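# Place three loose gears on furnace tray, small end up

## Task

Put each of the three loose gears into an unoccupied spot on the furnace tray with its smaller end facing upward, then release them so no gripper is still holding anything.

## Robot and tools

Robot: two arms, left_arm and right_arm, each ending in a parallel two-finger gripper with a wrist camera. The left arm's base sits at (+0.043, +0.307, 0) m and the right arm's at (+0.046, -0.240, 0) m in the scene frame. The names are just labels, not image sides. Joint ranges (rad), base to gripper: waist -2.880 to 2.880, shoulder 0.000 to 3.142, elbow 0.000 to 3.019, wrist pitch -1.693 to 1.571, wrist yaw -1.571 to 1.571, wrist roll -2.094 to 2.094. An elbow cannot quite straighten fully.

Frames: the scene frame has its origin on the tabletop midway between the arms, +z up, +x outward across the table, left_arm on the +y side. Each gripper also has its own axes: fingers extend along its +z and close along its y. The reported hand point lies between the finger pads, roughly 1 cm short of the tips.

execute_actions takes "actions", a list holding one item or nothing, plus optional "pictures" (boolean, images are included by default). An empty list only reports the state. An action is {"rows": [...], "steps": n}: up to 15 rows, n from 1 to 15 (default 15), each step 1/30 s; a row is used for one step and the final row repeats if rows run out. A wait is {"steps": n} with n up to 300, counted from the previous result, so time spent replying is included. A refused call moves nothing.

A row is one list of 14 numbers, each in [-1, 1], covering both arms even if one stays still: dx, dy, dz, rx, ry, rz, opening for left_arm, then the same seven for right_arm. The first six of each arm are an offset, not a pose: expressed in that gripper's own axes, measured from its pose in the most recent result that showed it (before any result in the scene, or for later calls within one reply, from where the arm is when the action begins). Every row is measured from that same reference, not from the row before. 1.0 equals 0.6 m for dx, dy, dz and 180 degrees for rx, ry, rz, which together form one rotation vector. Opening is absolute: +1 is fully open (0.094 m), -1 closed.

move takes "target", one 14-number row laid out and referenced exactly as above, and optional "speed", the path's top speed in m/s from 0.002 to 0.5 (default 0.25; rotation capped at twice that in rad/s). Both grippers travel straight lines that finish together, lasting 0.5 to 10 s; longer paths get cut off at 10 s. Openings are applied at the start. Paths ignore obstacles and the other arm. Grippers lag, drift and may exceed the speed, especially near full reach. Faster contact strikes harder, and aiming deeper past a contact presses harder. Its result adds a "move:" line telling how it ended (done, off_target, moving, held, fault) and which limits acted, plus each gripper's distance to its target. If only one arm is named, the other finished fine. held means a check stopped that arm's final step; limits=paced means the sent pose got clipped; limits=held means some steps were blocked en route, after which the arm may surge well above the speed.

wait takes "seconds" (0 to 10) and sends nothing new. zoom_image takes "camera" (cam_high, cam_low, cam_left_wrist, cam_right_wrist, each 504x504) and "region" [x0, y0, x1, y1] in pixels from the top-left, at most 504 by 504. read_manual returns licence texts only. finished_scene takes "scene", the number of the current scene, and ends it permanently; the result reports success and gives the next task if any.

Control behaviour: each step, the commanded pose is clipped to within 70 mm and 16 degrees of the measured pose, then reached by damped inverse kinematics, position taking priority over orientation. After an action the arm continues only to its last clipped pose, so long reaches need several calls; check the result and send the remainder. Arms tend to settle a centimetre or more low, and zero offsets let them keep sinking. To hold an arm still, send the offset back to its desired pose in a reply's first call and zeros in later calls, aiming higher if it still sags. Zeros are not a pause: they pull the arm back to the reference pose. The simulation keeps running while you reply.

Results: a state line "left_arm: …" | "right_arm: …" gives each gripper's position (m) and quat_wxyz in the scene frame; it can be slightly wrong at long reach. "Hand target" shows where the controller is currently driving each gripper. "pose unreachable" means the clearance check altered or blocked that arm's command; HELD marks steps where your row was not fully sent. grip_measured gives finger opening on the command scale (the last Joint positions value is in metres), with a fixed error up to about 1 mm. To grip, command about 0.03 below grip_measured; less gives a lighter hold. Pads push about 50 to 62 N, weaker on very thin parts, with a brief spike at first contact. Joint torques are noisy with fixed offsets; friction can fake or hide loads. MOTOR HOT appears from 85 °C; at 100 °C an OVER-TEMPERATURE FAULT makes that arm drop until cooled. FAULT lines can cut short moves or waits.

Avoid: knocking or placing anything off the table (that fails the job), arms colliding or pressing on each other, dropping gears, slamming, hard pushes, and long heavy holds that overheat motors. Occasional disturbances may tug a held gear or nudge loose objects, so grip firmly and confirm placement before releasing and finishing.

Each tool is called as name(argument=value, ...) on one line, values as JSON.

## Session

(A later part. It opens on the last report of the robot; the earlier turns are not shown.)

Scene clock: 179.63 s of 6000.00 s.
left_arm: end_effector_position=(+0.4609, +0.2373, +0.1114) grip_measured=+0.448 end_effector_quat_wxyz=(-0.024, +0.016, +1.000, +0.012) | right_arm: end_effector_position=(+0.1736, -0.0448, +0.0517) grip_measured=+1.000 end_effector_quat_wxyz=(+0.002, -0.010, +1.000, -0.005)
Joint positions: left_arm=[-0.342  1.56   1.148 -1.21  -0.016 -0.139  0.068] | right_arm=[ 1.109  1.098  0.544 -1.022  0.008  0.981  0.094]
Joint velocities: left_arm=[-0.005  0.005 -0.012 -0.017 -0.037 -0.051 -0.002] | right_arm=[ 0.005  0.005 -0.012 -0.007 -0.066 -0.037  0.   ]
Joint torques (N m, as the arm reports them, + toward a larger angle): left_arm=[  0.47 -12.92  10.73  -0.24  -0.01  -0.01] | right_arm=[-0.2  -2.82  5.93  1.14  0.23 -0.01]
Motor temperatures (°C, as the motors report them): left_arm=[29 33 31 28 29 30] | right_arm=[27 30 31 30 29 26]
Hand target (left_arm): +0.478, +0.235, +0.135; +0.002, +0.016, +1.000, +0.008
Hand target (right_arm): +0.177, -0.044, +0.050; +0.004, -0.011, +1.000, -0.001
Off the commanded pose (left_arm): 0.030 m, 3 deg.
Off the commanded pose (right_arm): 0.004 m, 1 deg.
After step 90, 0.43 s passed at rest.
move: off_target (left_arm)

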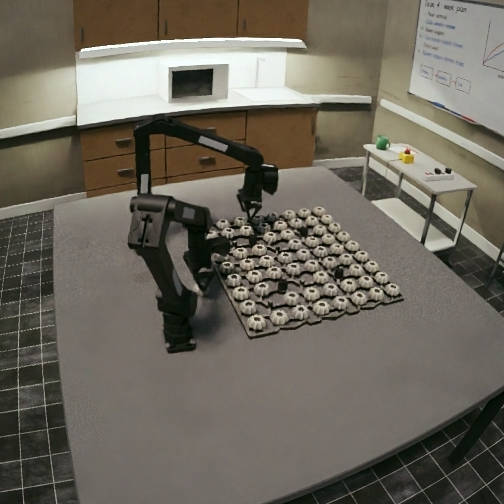

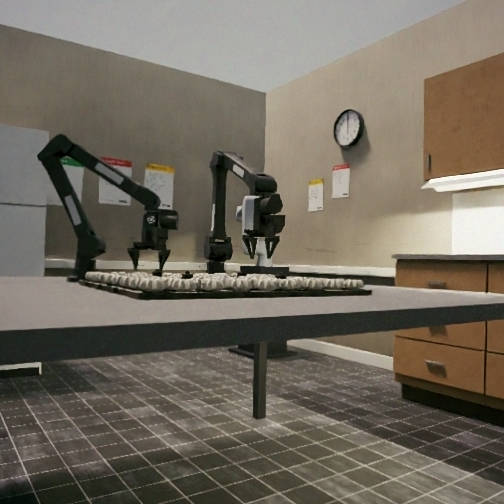

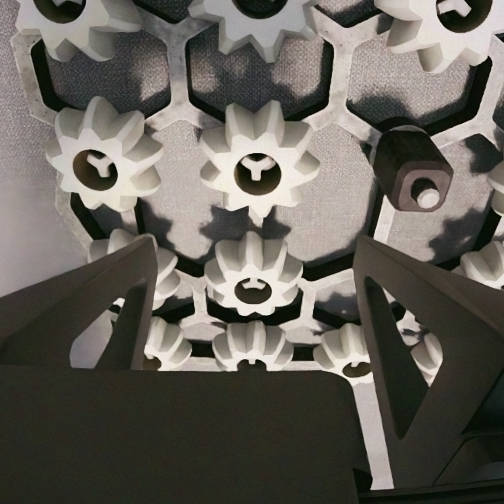

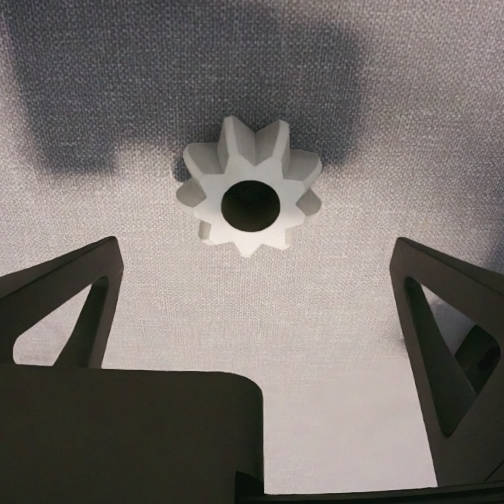

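move(target=[0.183,0.267,-0.083,0,0,0,0.45, -0.016,0.005,0.068,0,0,0,1], speed=0.12)

Scene clock: 184.10 s of 6000.00 s.
left_arm: end_effector_position=(+0.3638, +0.3978, +0.1690) grip_measured=+0.448 end_effector_quat_wxyz=(-0.018, +0.010, +1.000, +0.012) | right_arm: end_effector_position=(+0.1812, -0.0416, +0.0144) grip_measured=+1.000 end_effector_quat_wxyz=(+0.001, -0.010, +1.000, -0.006)
Joint positions: left_arm=[ 0.089  1.26   1.002 -1.342 -0.033  0.281  0.068] | right_arm=[ 1.09   1.211  0.502 -0.87   0.008  0.962  0.094]
Joint velocities: left_arm=[ 0.005  0.005  0.002 -0.002  0.051  0.051  0.001] | right_arm=[-0.005 -0.005  0.007  0.002 -0.022  0.095  0.   ]
Joint torques (N m, as the arm reports them, + toward a larger angle): left_arm=[ 0.73 -8.84  7.42 -0.22 -0.03  0.09] | right_arm=[ 0.05 -3.63  5.21  1.16  0.24 -0.01]
Motor temperatures (°C, as the motors report them): left_arm=[29 33 31 28 29 30] | right_arm=[27 30 31 30 29 26]
Hand target (left_arm): +0.358, +0.397, +0.170; -0.022, +0.016, +1.000, +0.012
Hand target (right_arm): +0.183, -0.043, +0.011; +0.002, -0.010, +1.000, -0.004
Off the commanded pose (left_arm): 0.005 m, 1 deg.
Off the commanded pose (right_arm): 0.004 m, 0 deg.
move: done

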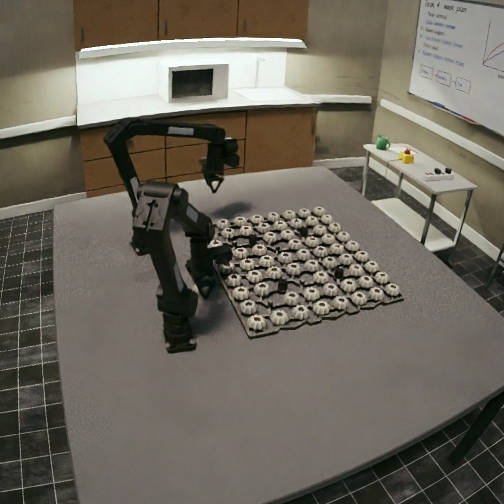

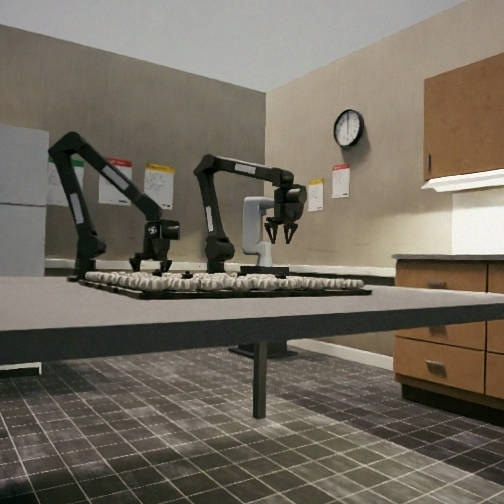

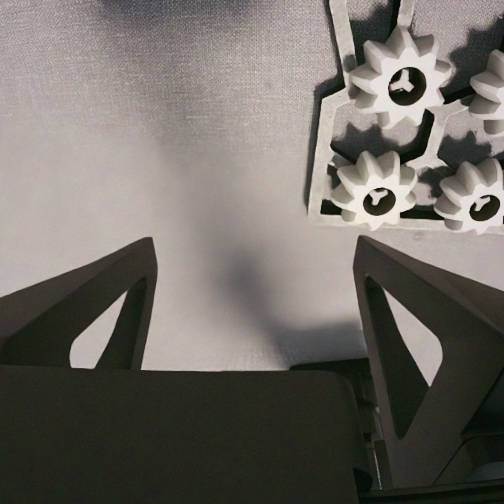

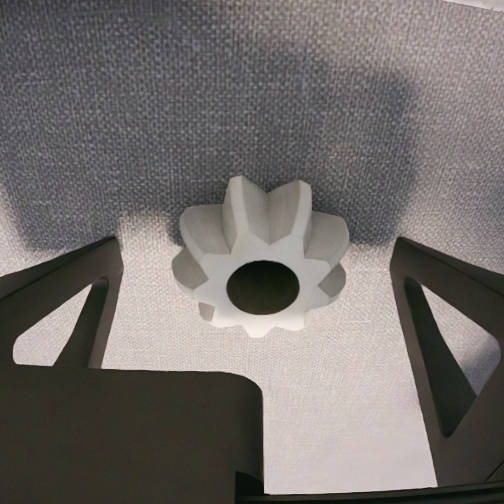

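move(target=[0,0,0,0,0,0,0.45, 0,0,0,0,0,0,0.15])

move(target=[0,0,0,0,0,0,0.45, 0,0,-0.17,0,0,0,0.15], speed=0.15)

Scene clock: 188.77 s of 6000.00 s.
left_arm: end_effector_position=(+0.3638, +0.3978, +0.1690) grip_measured=+0.448 end_effector_quat_wxyz=(-0.018, +0.012, +1.000, +0.012) | right_arm: end_effector_position=(+0.1812, -0.0416, +0.0144) grip_measured=+0.203 end_effector_quat_wxyz=(+0.001, -0.010, +1.000, -0.006)
Joint positions: left_arm=[ 0.089  1.26   1.002 -1.342 -0.033  0.284  0.068] | right_arm=[ 1.09   1.211  0.502 -0.87   0.008  0.962  0.057]
Joint velocities: left_arm=[-0.015 -0.015  0.002  0.012 -0.037 -0.007 -0.   ] | right_arm=[-0.005  0.005 -0.007  0.017 -0.051 -0.007  0.001]
Joint torques (N m, as the arm reports them, + toward a larger angle): left_arm=[ 0.41 -7.8   7.75  0.21  0.02 -0.05] | right_arm=[ 0.66 -4.31  5.63  0.53  0.22  0.1 ]
Motor temperatures (°C, as the motors report them): left_arm=[29 33 31 28 29 30] | right_arm=[27 30 31 30 29 26]
Hand target (left_arm): +0.364, +0.398, +0.169; -0.018, +0.010, +1.000, +0.012
Hand target (right_arm): +0.181, -0.042, +0.014; +0.001, -0.010, +1.000, -0.006
Off the commanded pose (left_arm): 0.000 m, 0 deg.
Off the commanded pose (right_arm): 0.000 m, 0 deg.
After step 90, 0.97 s passed at rest.
move: done

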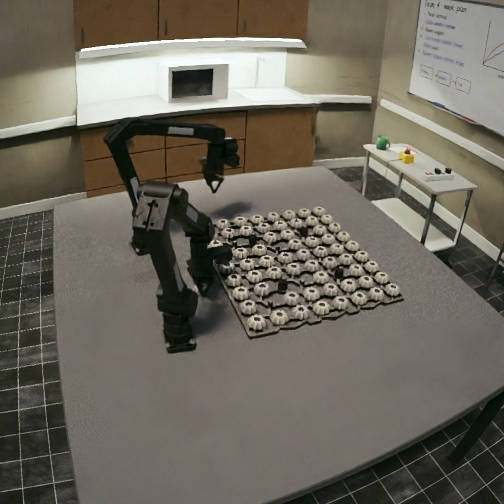

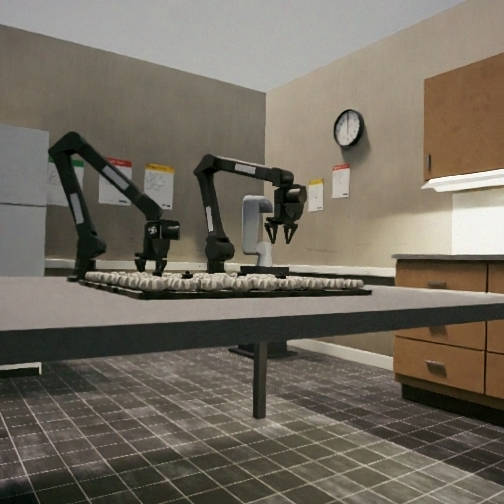

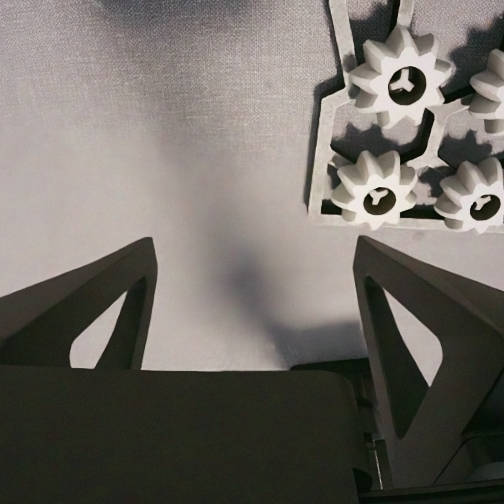

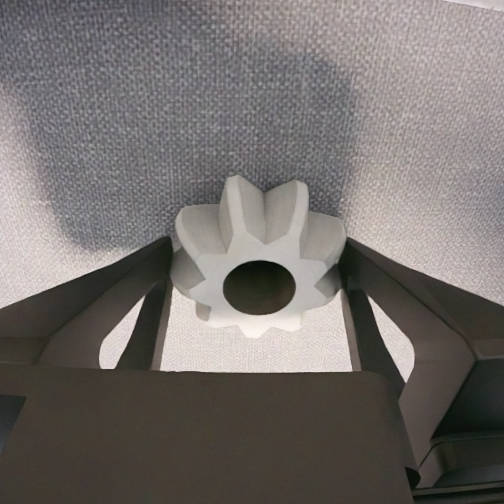

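Scene clock: 189.87 s of 6000.00 s.
left_arm: end_effector_position=(+0.3638, +0.3978, +0.1690) grip_measured=+0.448 end_effector_quat_wxyz=(-0.018, +0.012, +1.000, +0.012) | right_arm: end_effector_position=(+0.1692, -0.0596, +0.0893) grip_measured=+0.203 end_effector_quat_wxyz=(-0.017, -0.010, +0.999, -0.032)
Joint positions: left_arm=[ 0.089  1.26   1.002 -1.342 -0.033  0.284  0.068] | right_arm=[ 1.09   1.038  0.615 -1.22   0.008  0.962  0.057]
Joint velocities: left_arm=[-0.024 -0.005 -0.007  0.002 -0.022 -0.007  0.   ] | right_arm=[-0.005 -0.005  0.032 -0.017  0.022  0.007 -0.   ]
Joint torques (N m, as the arm reports them, + toward a larger angle): left_arm=[ 0.39 -7.8   7.76  0.2   0.01 -0.02] | right_arm=[ 2.03 -3.92 10.98 -0.09  0.16  0.19]
Motor temperatures (°C, as the motors report them): left_arm=[29 33 31 28 29 30] | right_arm=[27 30 31 30 29 26]
Hand target (left_arm): +0.364, +0.398, +0.169; -0.018, +0.012, +1.000, +0.012
Hand target (right_arm): +0.180, -0.039, +0.115; +0.001, -0.010, +1.000, -0.005
Off the commanded pose (left_arm): 0.000 m, 0 deg.
Off the commanded pose (right_arm): 0.035 m, 4 deg.
move: off_target (right_arm)

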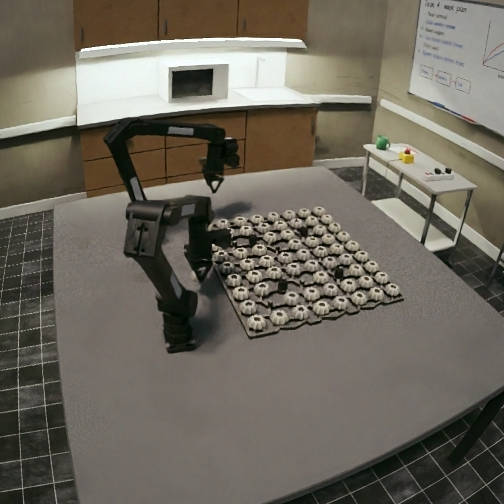

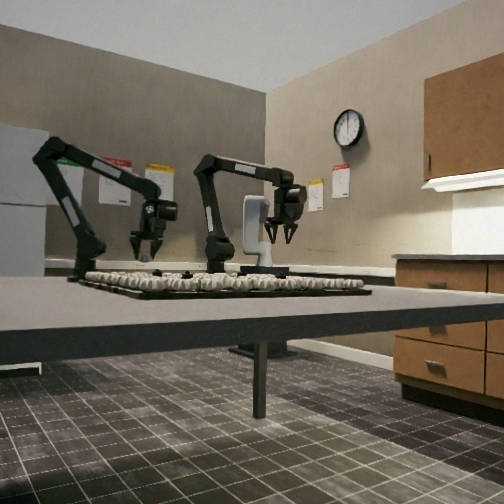

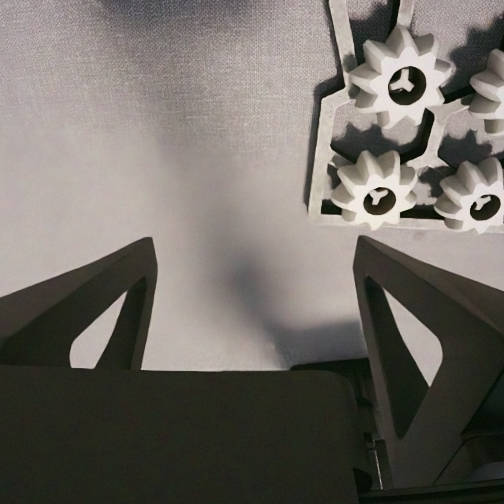

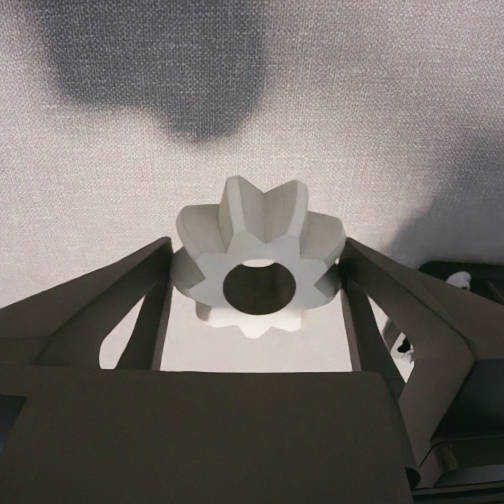

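move(target=[0,0,0,0,0,0,0.45, -0.362,-0.237,-0.142,-0.0166,-0.03,0,0.15], speed=0.2)

Scene clock: 195.53 s of 6000.00 s.
left_arm: end_effector_position=(+0.3638, +0.3978, +0.1690) grip_measured=+0.448 end_effector_quat_wxyz=(-0.018, +0.012, +1.000, +0.012) | right_arm: end_effector_position=(+0.3711, -0.1928, +0.1491) grip_measured=+0.203 end_effector_quat_wxyz=(+0.004, -0.007, +1.000, -0.009)
Joint positions: left_arm=[ 0.089  1.26   1.002 -1.342 -0.033  0.284  0.068] | right_arm=[ 0.264  1.24   0.932 -1.258  0.019  0.142  0.057]
Joint velocities: left_arm=[ 0.005 -0.015 -0.002 -0.012  0.007 -0.037 -0.   ] | right_arm=[ 0.005 -0.015 -0.017 -0.002 -0.007 -0.066  0.001]
Joint torques (N m, as the arm reports them, + toward a larger angle): left_arm=[ 0.4  -7.78  7.75  0.2   0.02 -0.02] | right_arm=[ 0.42 -6.31 11.84  0.08  0.03 -0.02]
Motor temperatures (°C, as the motors report them): left_arm=[29 33 31 28 29 30] | right_arm=[27 30 32 30 29 26]
Hand target (left_arm): +0.364, +0.398, +0.169; -0.018, +0.012, +1.000, +0.012
Hand target (right_arm): +0.393, -0.190, +0.178; +0.035, -0.012, +0.999, -0.003
Off the commanded pose (left_arm): 0.000 m, 0 deg.
Off the commanded pose (right_arm): 0.034 m, 3 deg.
After step 90, 0.73 s passed at rest.
move: off_target (right_arm)

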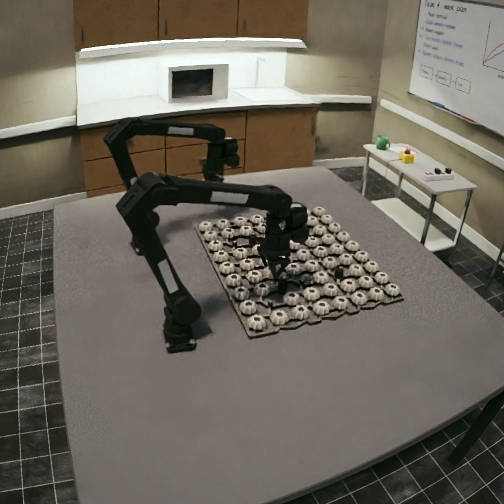

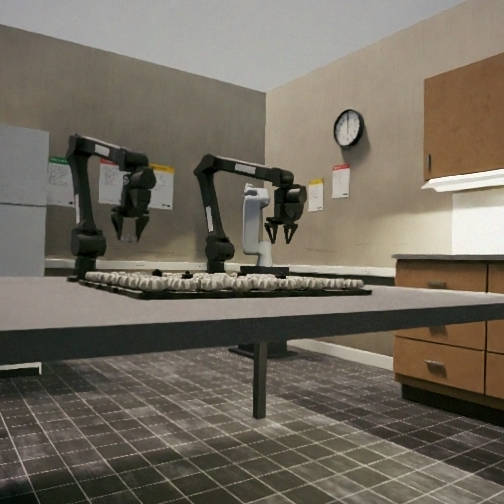

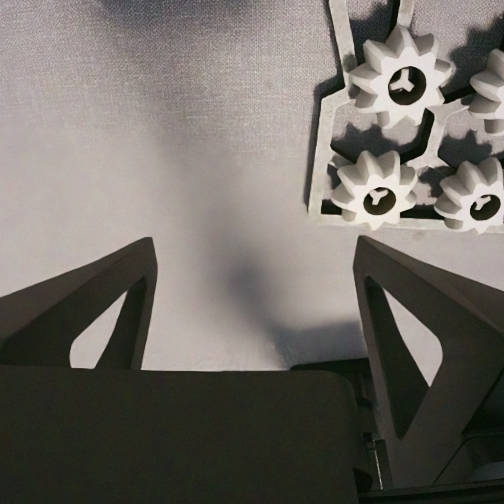

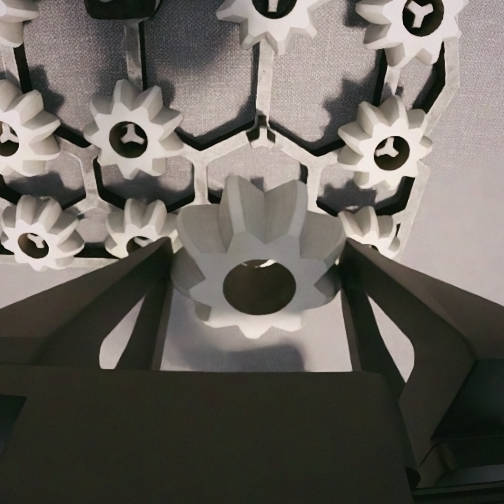

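move(target=[0,0,0,0,0,0,0.45, -0.007,-0.009,0.142,0,-0.0064,0,0.15], speed=0.08)

Scene clock: 201.90 s of 6000.00 s.
left_arm: end_effector_position=(+0.3638, +0.3978, +0.1690) grip_measured=+0.448 end_effector_quat_wxyz=(-0.018, +0.012, +1.000, +0.012) | right_arm: end_effector_position=(+0.3672, -0.1985, +0.0606) grip_measured=+0.203 end_effector_quat_wxyz=(-0.000, -0.006, +1.000, -0.009)
Joint positions: left_arm=[ 0.089  1.26   1.002 -1.342 -0.033  0.284  0.068] | right_arm=[ 0.248  1.348  0.771 -0.997  0.019  0.128  0.057]
Joint velocities: left_arm=[-0.024 -0.015  0.007 -0.002 -0.081  0.022 -0.   ] | right_arm=[-0.005  0.005  0.027 -0.027  0.022  0.037 -0.   ]
Joint torques (N m, as the arm reports them, + toward a larger angle): left_arm=[ 0.44 -7.78  7.76  0.19  0.01 -0.02] | right_arm=[-0.24 -6.82  6.6   1.21  0.3  -0.01]
Motor temperatures (°C, as the motors report them): left_arm=[29 33 32 28 29 30] | right_arm=[27 30 33 30 29 26]
Hand target (left_arm): +0.364, +0.398, +0.169; -0.018, +0.012, +1.000, +0.012
Hand target (right_arm): +0.375, -0.201, +0.065; +0.014, -0.007, +1.000, -0.009
Off the commanded pose (left_arm): 0.000 m, 0 deg.
Off the commanded pose (right_arm): 0.010 m, 2 deg.
After step 90, 1.93 s passed at rest.
move: done

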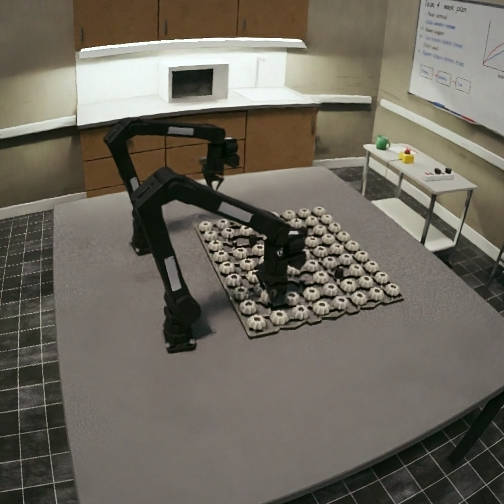

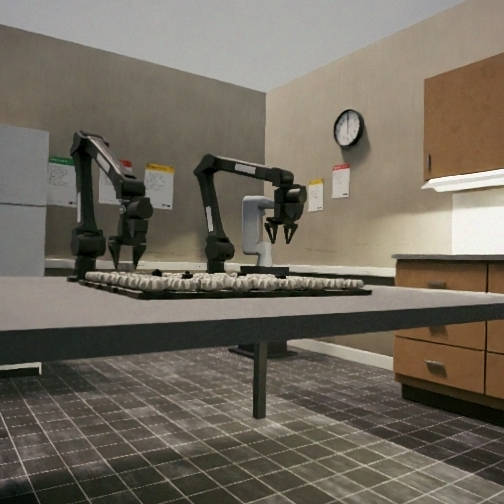

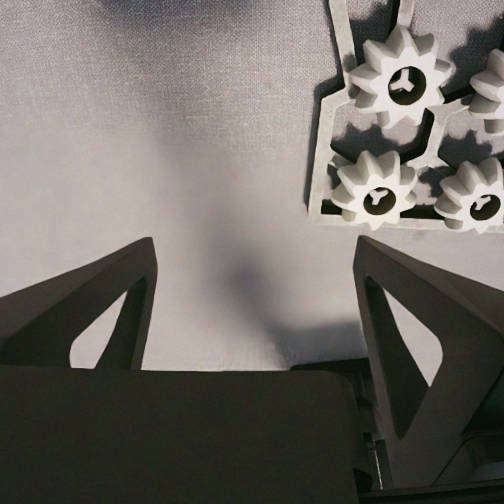

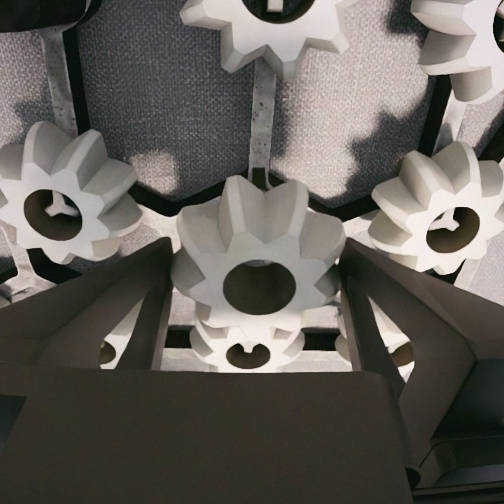

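execute_actions(actions=[{"rows": [[0,0,0,0,0,0,0.45,-0.013,-0.004,-0.006,0,-0.009,0,0.15],[0,0,0,0,0,0,0.45,-0.013,-0.004,-0.0035,0,-0.009,0,0.15],[0,0,0,0,0,0,0.45,-0.013,-0.004,-0.001,0,-0.009,0,0.15],[0,0,0,0,0,0,0.45,-0.013,-0.004,0.0015,0,-0.009,0,0.15],[0,0,0,0,0,0,0.45,-0.013,-0.004,0.004,0,-0.009,0,0.15],[0,0,0,0,0,0,0.45,-0.013,-0.004,0.0065,0,-0.009,0,0.15],[0,0,0,0,0,0,0.45,-0.013,-0.004,0.009,0,-0.009,0,0.15],[0,0,0,0,0,0,0.45,-0.013,-0.004,0.0115,0,-0.009,0,0.15],[0,0,0,0,0,0,0.45,-0.013,-0.004,0.014,0,-0.009,0,0.15],[0,0,0,0,0,0,0.45,-0.013,-0.004,0.0165,0,-0.009,0,0.15],[0,0,0,0,0,0,0.45,-0.013,-0.004,0.019,0,-0.009,0,0.15],[0,0,0,0,0,0,0.45,-0.013,-0.004,0.0215,0,-0.009,0,0.15],[0,0,0,0,0,0,0.45,-0.013,-0.004,0.024,0,-0.009,0,0.15],[0,0,0,0,0,0,0.45,-0.013,-0.004,0.0265,0,-0.009,0,0.15],[0,0,0,0,0,0,0.45,-0.013,-0.004,0.028,0,-0.009,0,0.15]], "steps": 15}], pictures=false)

wait(seconds=0.4)

Scene clock: 209.90 s of 6000.00 s.
left_arm: end_effector_position=(+0.3638, +0.3978, +0.1690) grip_measured=+0.448 end_effector_quat_wxyz=(-0.018, +0.012, +1.000, +0.012) | right_arm: end_effector_position=(+0.3690, -0.1987, +0.0447) grip_measured=+0.203 end_effector_quat_wxyz=(+0.004, -0.006, +1.000, -0.010)
Joint positions: left_arm=[ 0.089  1.26   1.002 -1.342 -0.033  0.284  0.068] | right_arm=[ 0.248  1.376  0.747 -0.937  0.021  0.127  0.057]
Joint velocities: left_arm=[-0.015 -0.005 -0.012  0.002 -0.037 -0.051  0.001] | right_arm=[-0.024  0.063 -0.027  0.164 -0.007 -0.095  0.   ]
Joint torques (N m, as the arm reports them, + toward a larger angle): left_arm=[ 0.42 -7.8   7.75  0.21  0.01 -0.02] | right_arm=[-0.06 -6.58  6.09  0.92  0.18 -0.01]
Motor temperatures (°C, as the motors report them): left_arm=[29 33 32 28 29 30] | right_arm=[27 30 32 30 29 26]
Hand target (left_arm): +0.364, +0.398, +0.169; -0.018, +0.012, +1.000, +0.012
Hand target (right_arm): +0.375, -0.201, +0.044; +0.014, -0.007, +1.000, -0.009
Off the commanded pose (left_arm): 0.000 m, 0 deg.
Off the commanded pose (right_arm): 0.007 m, 1 deg.
Steps of this call (steps 1 to 90: nothing new was sent; then 4.50 s passed at rest; steps 91 to 105: all 15 steps of this action). Readings (end_effector_position):
91: left_arm (+0.3638, +0.3978, +0.1690) | right_arm (+0.3672, -0.1986, +0.0606)
92: left_arm (+0.3638, +0.3978, +0.1690) | right_arm (+0.3674, -0.1986, +0.0606)
94: left_arm (+0.3638, +0.3978, +0.1690) | right_arm (+0.3686, -0.1984, +0.0603)
98: left_arm (+0.3638, +0.3978, +0.1690) | right_arm (+0.3706, -0.1981, +0.0570)
105: the state above

Scene clock: 210.30 s of 6000.00 s.
left_arm: end_effector_position=(+0.3638, +0.3978, +0.1690) grip_measured=+0.448 end_effector_quat_wxyz=(-0.018, +0.012, +1.000, +0.012) | right_arm: end_effector_position=(+0.3692, -0.1988, +0.0420) grip_measured=+0.203 end_effector_quat_wxyz=(+0.004, -0.006, +1.000, -0.010)
Joint positions: left_arm=[ 0.089  1.26   1.002 -1.342 -0.033  0.284  0.068] | right_arm=[ 0.248  1.382  0.745 -0.929  0.021  0.127  0.057]
Joint velocities: left_arm=[-0.005  0.005 -0.007  0.007 -0.051  0.022  0.001] | right_arm=[-0.015 -0.005 -0.002  0.007 -0.007 -0.037 -0.   ]
Joint torques (N m, as the arm reports them, + toward a larger angle): left_arm=[ 0.45 -7.81  7.76  0.2   0.02 -0.02] | right_arm=[ 0.04 -6.77  6.02  1.04  0.22 -0.03]
Motor temperatures (°C, as the motors report them): left_arm=[29 33 32 28 29 30] | right_arm=[27 30 32 30 29 26]
Hand target (left_arm): +0.364, +0.398, +0.169; -0.018, +0.012, +1.000, +0.012
Hand target (right_arm): +0.375, -0.201, +0.044; +0.013, -0.007, +1.000, -0.010
Off the commanded pose (left_arm): 0.000 m, 0 deg.
Off the commanded pose (right_arm): 0.007 m, 1 deg.
Steps of this call (steps 1 to 12: nothing new was sent). Readings (end_effector_position):
1: left_arm (+0.3638, +0.3978, +0.1690) | right_arm (+0.3693, -0.1988, +0.0437)
2: left_arm (+0.3638, +0.3978, +0.1690) | right_arm (+0.3693, -0.1988, +0.0428)
4: left_arm (+0.3638, +0.3978, +0.1690) | right_arm (+0.3691, -0.1988, +0.0420)
8: left_arm (+0.3638, +0.3978, +0.1690) | right_arm (+0.3692, -0.1988, +0.0420)
12: the state above

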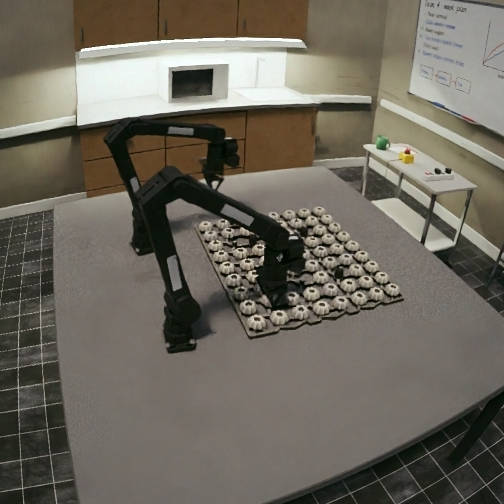

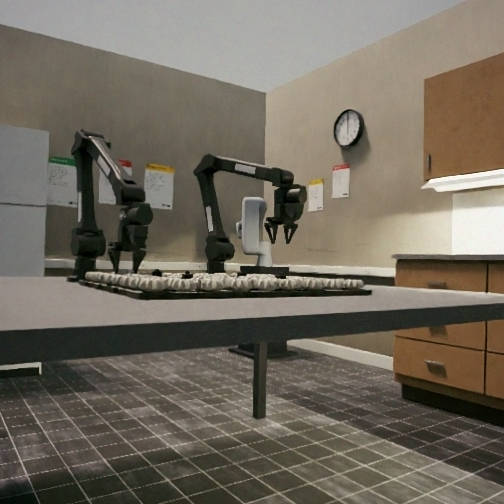

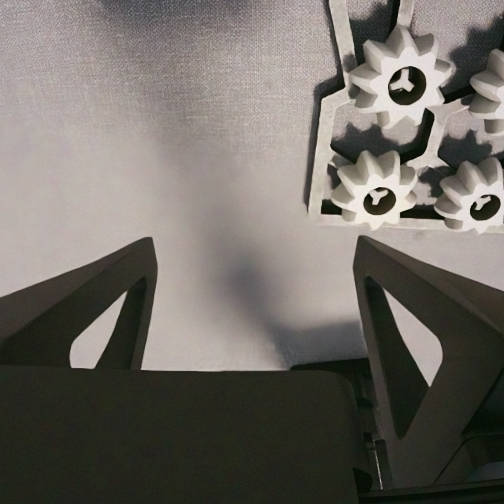

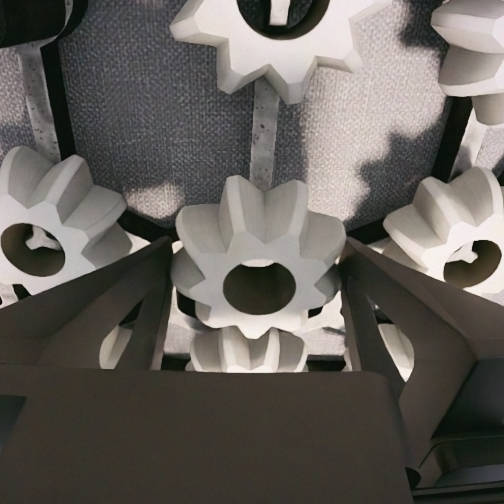

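execute_actions(actions=[{"rows": [[0,0,0,0,0,0,0.45,-0.011,-0.004,-0.003,0,-0.006,0,0.15],[0,0,0,0,0,0,0.45,-0.012,-0.004,-0.001,0,-0.006,0,0.15],[0,0,0,0,0,0,0.45,-0.013,-0.004,0.001,0,-0.006,0,0.15],[0,0,0,0,0,0,0.45,-0.013,-0.004,0.003,0,-0.006,0,0.15],[0,0,0,0,0,0,0.45,-0.013,-0.004,0.005,0,-0.006,0,0.15],[0,0,0,0,0,0,0.45,-0.013,-0.004,0.007,0,-0.006,0,0.15],[0,0,0,0,0,0,0.45,-0.013,-0.004,0.009,0,-0.006,0,0.15],[0,0,0,0,0,0,0.45,-0.013,-0.004,0.011,0,-0.006,0,0.15],[0,0,0,0,0,0,0.45,-0.013,-0.004,0.013,0,-0.006,0,0.15],[0,0,0,0,0,0,0.45,-0.013,-0.004,0.015,0,-0.006,0,0.15],[0,0,0,0,0,0,0.45,-0.013,-0.004,0.017,0,-0.006,0,0.15],[0,0,0,0,0,0,0.45,-0.013,-0.004,0.019,0,-0.006,0,0.15],[0,0,0,0,0,0,0.45,-0.013,-0.004,0.021,0,-0.006,0,0.15]], "steps": 15}], pictures=false)

wait(seconds=0.4)

Scene clock: 215.17 s of 6000.00 s.
left_arm: end_effector_position=(+0.3638, +0.3978, +0.1690) grip_measured=+0.448 end_effector_quat_wxyz=(-0.018, +0.012, +1.000, +0.012) | right_arm: end_effector_position=(+0.3710, -0.1986, +0.0291) grip_measured=+0.203 end_effector_quat_wxyz=(+0.003, -0.006, +1.000, -0.010)
Joint positions: left_arm=[ 0.089  1.26   1.002 -1.342 -0.033  0.284  0.068] | right_arm=[ 0.248  1.414  0.734 -0.888  0.021  0.127  0.057]
Joint velocities: left_arm=[-0.005 -0.015  0.007 -0.002  0.022 -0.007  0.001] | right_arm=[ 0.005 -0.005 -0.012  0.017 -0.051  0.007  0.   ]
Joint torques (N m, as the arm reports them, + toward a larger angle): left_arm=[ 0.42 -7.78  7.76  0.2   0.01 -0.02] | right_arm=[-0.33 -6.67  5.87  1.34  0.3  -0.01]
Motor temperatures (°C, as the motors report them): left_arm=[29 33 32 28 29 30] | right_arm=[27 30 32 30 29 26]
Hand target (left_arm): +0.364, +0.398, +0.169; -0.018, +0.012, +1.000, +0.012
Hand target (right_arm): +0.377, -0.202, +0.030; +0.013, -0.006, +1.000, -0.010
Off the commanded pose (left_arm): 0.000 m, 0 deg.
Off the commanded pose (right_arm): 0.007 m, 1 deg.
Steps of this call (steps 1 to 90: nothing new was sent; then 1.37 s passed at rest; steps 91 to 105: all 15 steps of this action). Readings (end_effector_position):
91: left_arm (+0.3638, +0.3978, +0.1690) | right_arm (+0.3692, -0.1988, +0.0420)
92: left_arm (+0.3638, +0.3978, +0.1690) | right_arm (+0.3691, -0.1988, +0.0419)
94: left_arm (+0.3638, +0.3978, +0.1690) | right_arm (+0.3695, -0.1987, +0.0411)
98: left_arm (+0.3638, +0.3978, +0.1690) | right_arm (+0.3718, -0.1984, +0.0374)
105: the state above

Scene clock: 215.57 s of 6000.00 s.
left_arm: end_effector_position=(+0.3638, +0.3978, +0.1690) grip_measured=+0.448 end_effector_quat_wxyz=(-0.018, +0.012, +1.000, +0.012) | right_arm: end_effector_position=(+0.3714, -0.1987, +0.0291) grip_measured=+0.203 end_effector_quat_wxyz=(+0.003, -0.006, +1.000, -0.010)
Joint positions: left_arm=[ 0.089  1.26   1.002 -1.342 -0.033  0.284  0.068] | right_arm=[ 0.248  1.414  0.734 -0.887  0.021  0.127  0.057]
Joint velocities: left_arm=[-0.015 -0.005 -0.002 -0.017  0.022 -0.007 -0.001] | right_arm=[ 0.005 -0.005 -0.012  0.002  0.007  0.022 -0.   ]
Joint torques (N m, as the arm reports them, + toward a larger angle): left_arm=[ 0.42 -7.79  7.75  0.2   0.01 -0.02] | right_arm=[-0.12 -6.62  5.93  1.25  0.27 -0.02]
Motor temperatures (°C, as the motors report them): left_arm=[29 33 32 28 29 30] | right_arm=[27 30 32 30 29 26]
Hand target (left_arm): +0.364, +0.398, +0.169; -0.018, +0.012, +1.000, +0.012
Hand target (right_arm): +0.377, -0.202, +0.030; +0.013, -0.006, +1.000, -0.010
Off the commanded pose (left_arm): 0.000 m, 0 deg.
Off the commanded pose (right_arm): 0.006 m, 1 deg.
Steps of this call (steps 1 to 12: nothing new was sent). Readings (end_effector_position):
1: left_arm (+0.3638, +0.3978, +0.1690) | right_arm (+0.3714, -0.1987, +0.0291)
2: left_arm (+0.3638, +0.3978, +0.1690) | right_arm (+0.3714, -0.1987, +0.0291)
4: left_arm (+0.3638, +0.3978, +0.1690) | right_arm (+0.3714, -0.1987, +0.0291)
8: left_arm (+0.3638, +0.3978, +0.1690) | right_arm (+0.3714, -0.1987, +0.0291)
12: the state above

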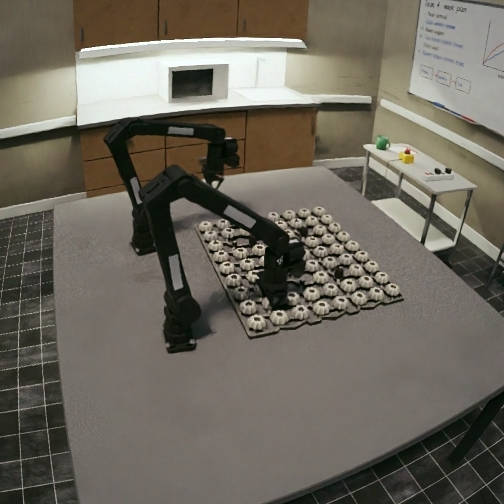

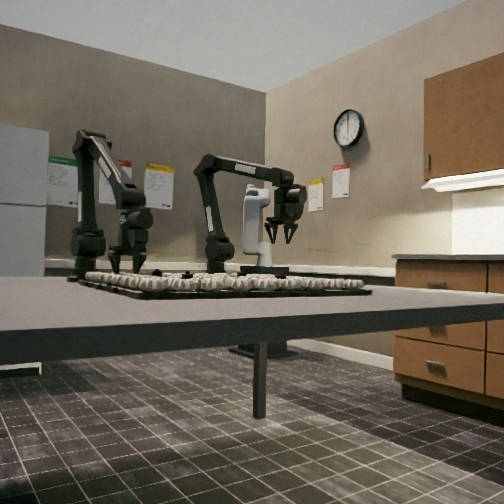

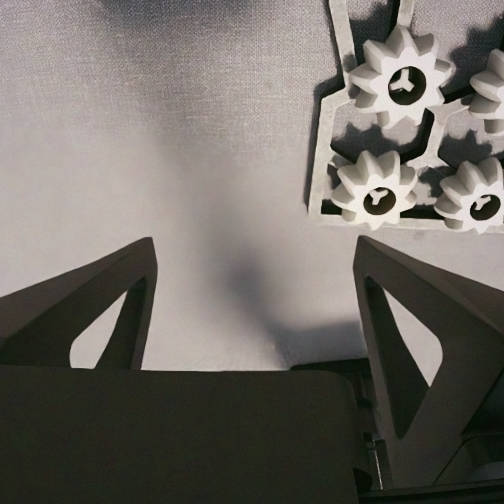

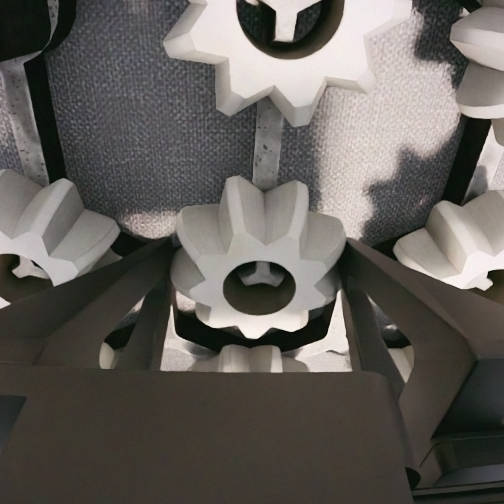

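move(target=[0,0,0,0,0,0,0.45, 0,0,0,0,0,0,0.45])

move(target=[0,0,0,0,0,0,0.45, -0.035,0,-0.17,0,0,0,0.45], speed=0.1)

Scene clock: 217.97 s of 6000.00 s.
left_arm: end_effector_position=(+0.3638, +0.3978, +0.1690) grip_measured=+0.448 end_effector_quat_wxyz=(-0.018, +0.012, +1.000, +0.012) | right_arm: end_effector_position=(+0.3714, -0.1987, +0.0291) grip_measured=+0.449 end_effector_quat_wxyz=(+0.003, -0.006, +1.000, -0.010)
Joint positions: left_arm=[ 0.089  1.26   1.002 -1.342 -0.033  0.284  0.068] | right_arm=[ 0.248  1.414  0.734 -0.887  0.021  0.127  0.068]
Joint velocities: left_arm=[-0.015  0.005 -0.002 -0.002  0.066 -0.007  0.   ] | right_arm=[-0.015  0.005 -0.017 -0.002  0.007  0.007 -0.   ]
Joint torques (N m, as the arm reports them, + toward a larger angle): left_arm=[ 0.43 -7.78  7.75  0.2   0.01 -0.02] | right_arm=[ 1.4  -7.42  5.77  0.61  0.15  0.14]
Motor temperatures (°C, as the motors report them): left_arm=[29 33 32 28 29 30] | right_arm=[27 30 32 30 29 26]
Hand target (left_arm): +0.364, +0.398, +0.169; -0.018, +0.012, +1.000, +0.012
Hand target (right_arm): +0.371, -0.199, +0.029; +0.003, -0.006, +1.000, -0.010
Off the commanded pose (left_arm): 0.000 m, 0 deg.
Off the commanded pose (right_arm): 0.000 m, 0 deg.
move: done

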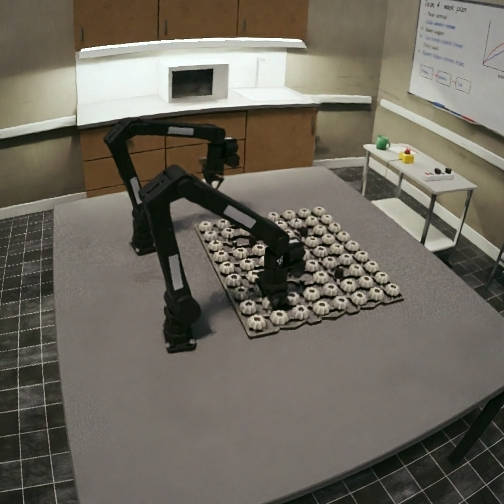

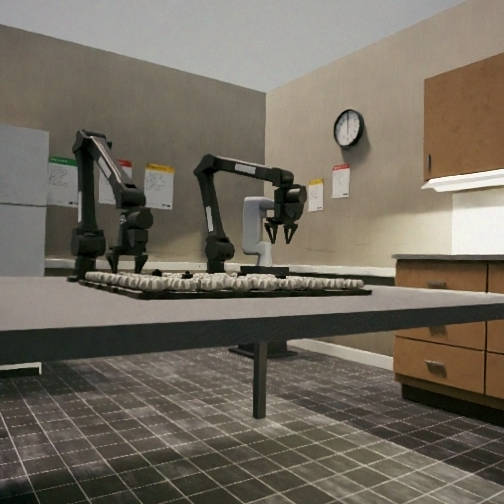

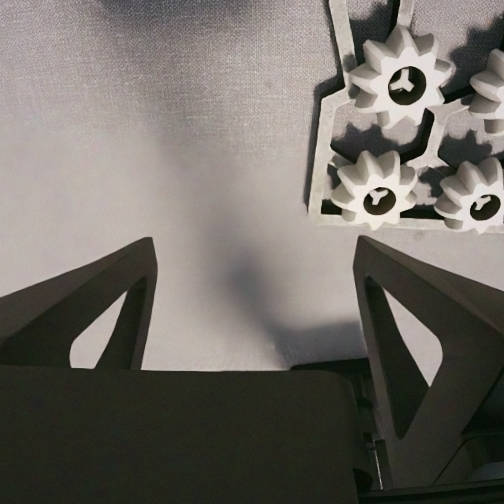

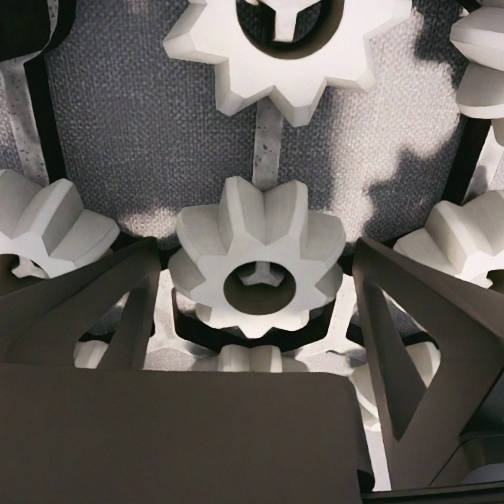

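Scene clock: 219.40 s of 6000.00 s.
left_arm: end_effector_position=(+0.3638, +0.3978, +0.1690) grip_measured=+0.448 end_effector_quat_wxyz=(-0.018, +0.012, +1.000, +0.012) | right_arm: end_effector_position=(+0.3726, -0.1985, +0.1066) grip_measured=+0.449 end_effector_quat_wxyz=(-0.025, -0.007, +1.000, -0.014)
Joint positions: left_arm=[ 0.089  1.26   1.002 -1.342 -0.033  0.284  0.068] | right_arm=[ 0.248  1.327  0.888 -1.184  0.021  0.127  0.068]
Joint velocities: left_arm=[-0.015 -0.005 -0.002  0.002 -0.066 -0.022 -0.001] | right_arm=[-0.005 -0.005 -0.022  0.002 -0.007 -0.066 -0.001]
Joint torques (N m, as the arm reports them, + toward a larger angle): left_arm=[ 0.41 -7.78  7.75  0.2   0.02 -0.02] | right_arm=[ 1.58 -7.53 10.23 -0.08  0.17  0.14]
Motor temperatures (°C, as the motors report them): left_arm=[29 33 32 28 29 30] | right_arm=[27 30 32 30 29 26]
Hand target (left_arm): +0.364, +0.398, +0.169; -0.018, +0.012, +1.000, +0.012
Hand target (right_arm): +0.392, -0.195, +0.131; +0.003, -0.006, +1.000, -0.010
Off the commanded pose (left_arm): 0.000 m, 0 deg.
Off the commanded pose (right_arm): 0.031 m, 3 deg.
move: off_target (right_arm)

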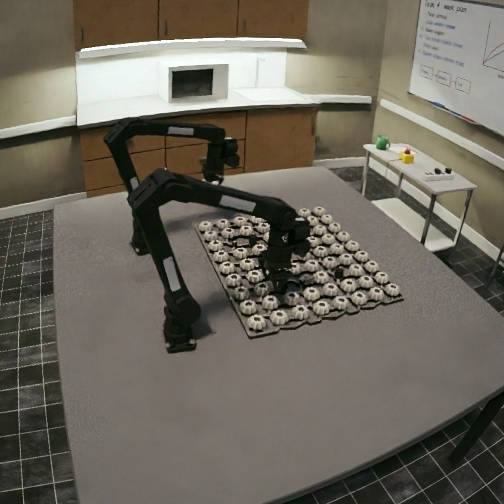

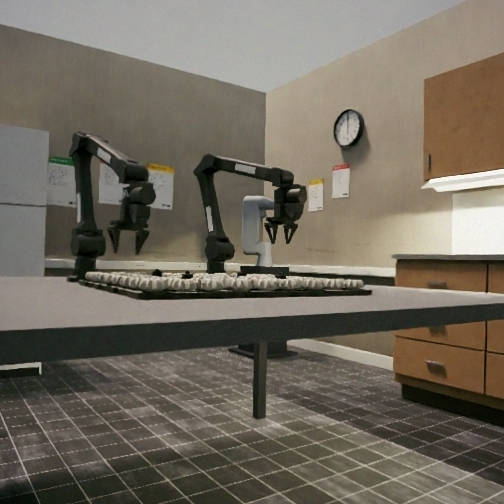

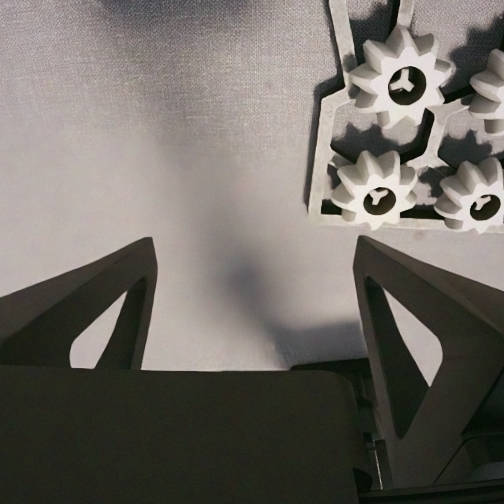

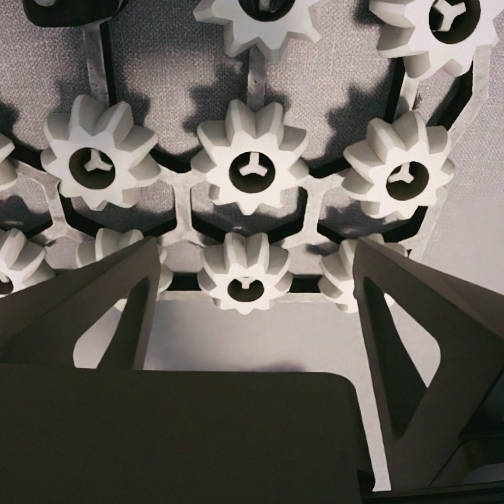

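finished_scene(scene=1)

The scene is finished: the task was done.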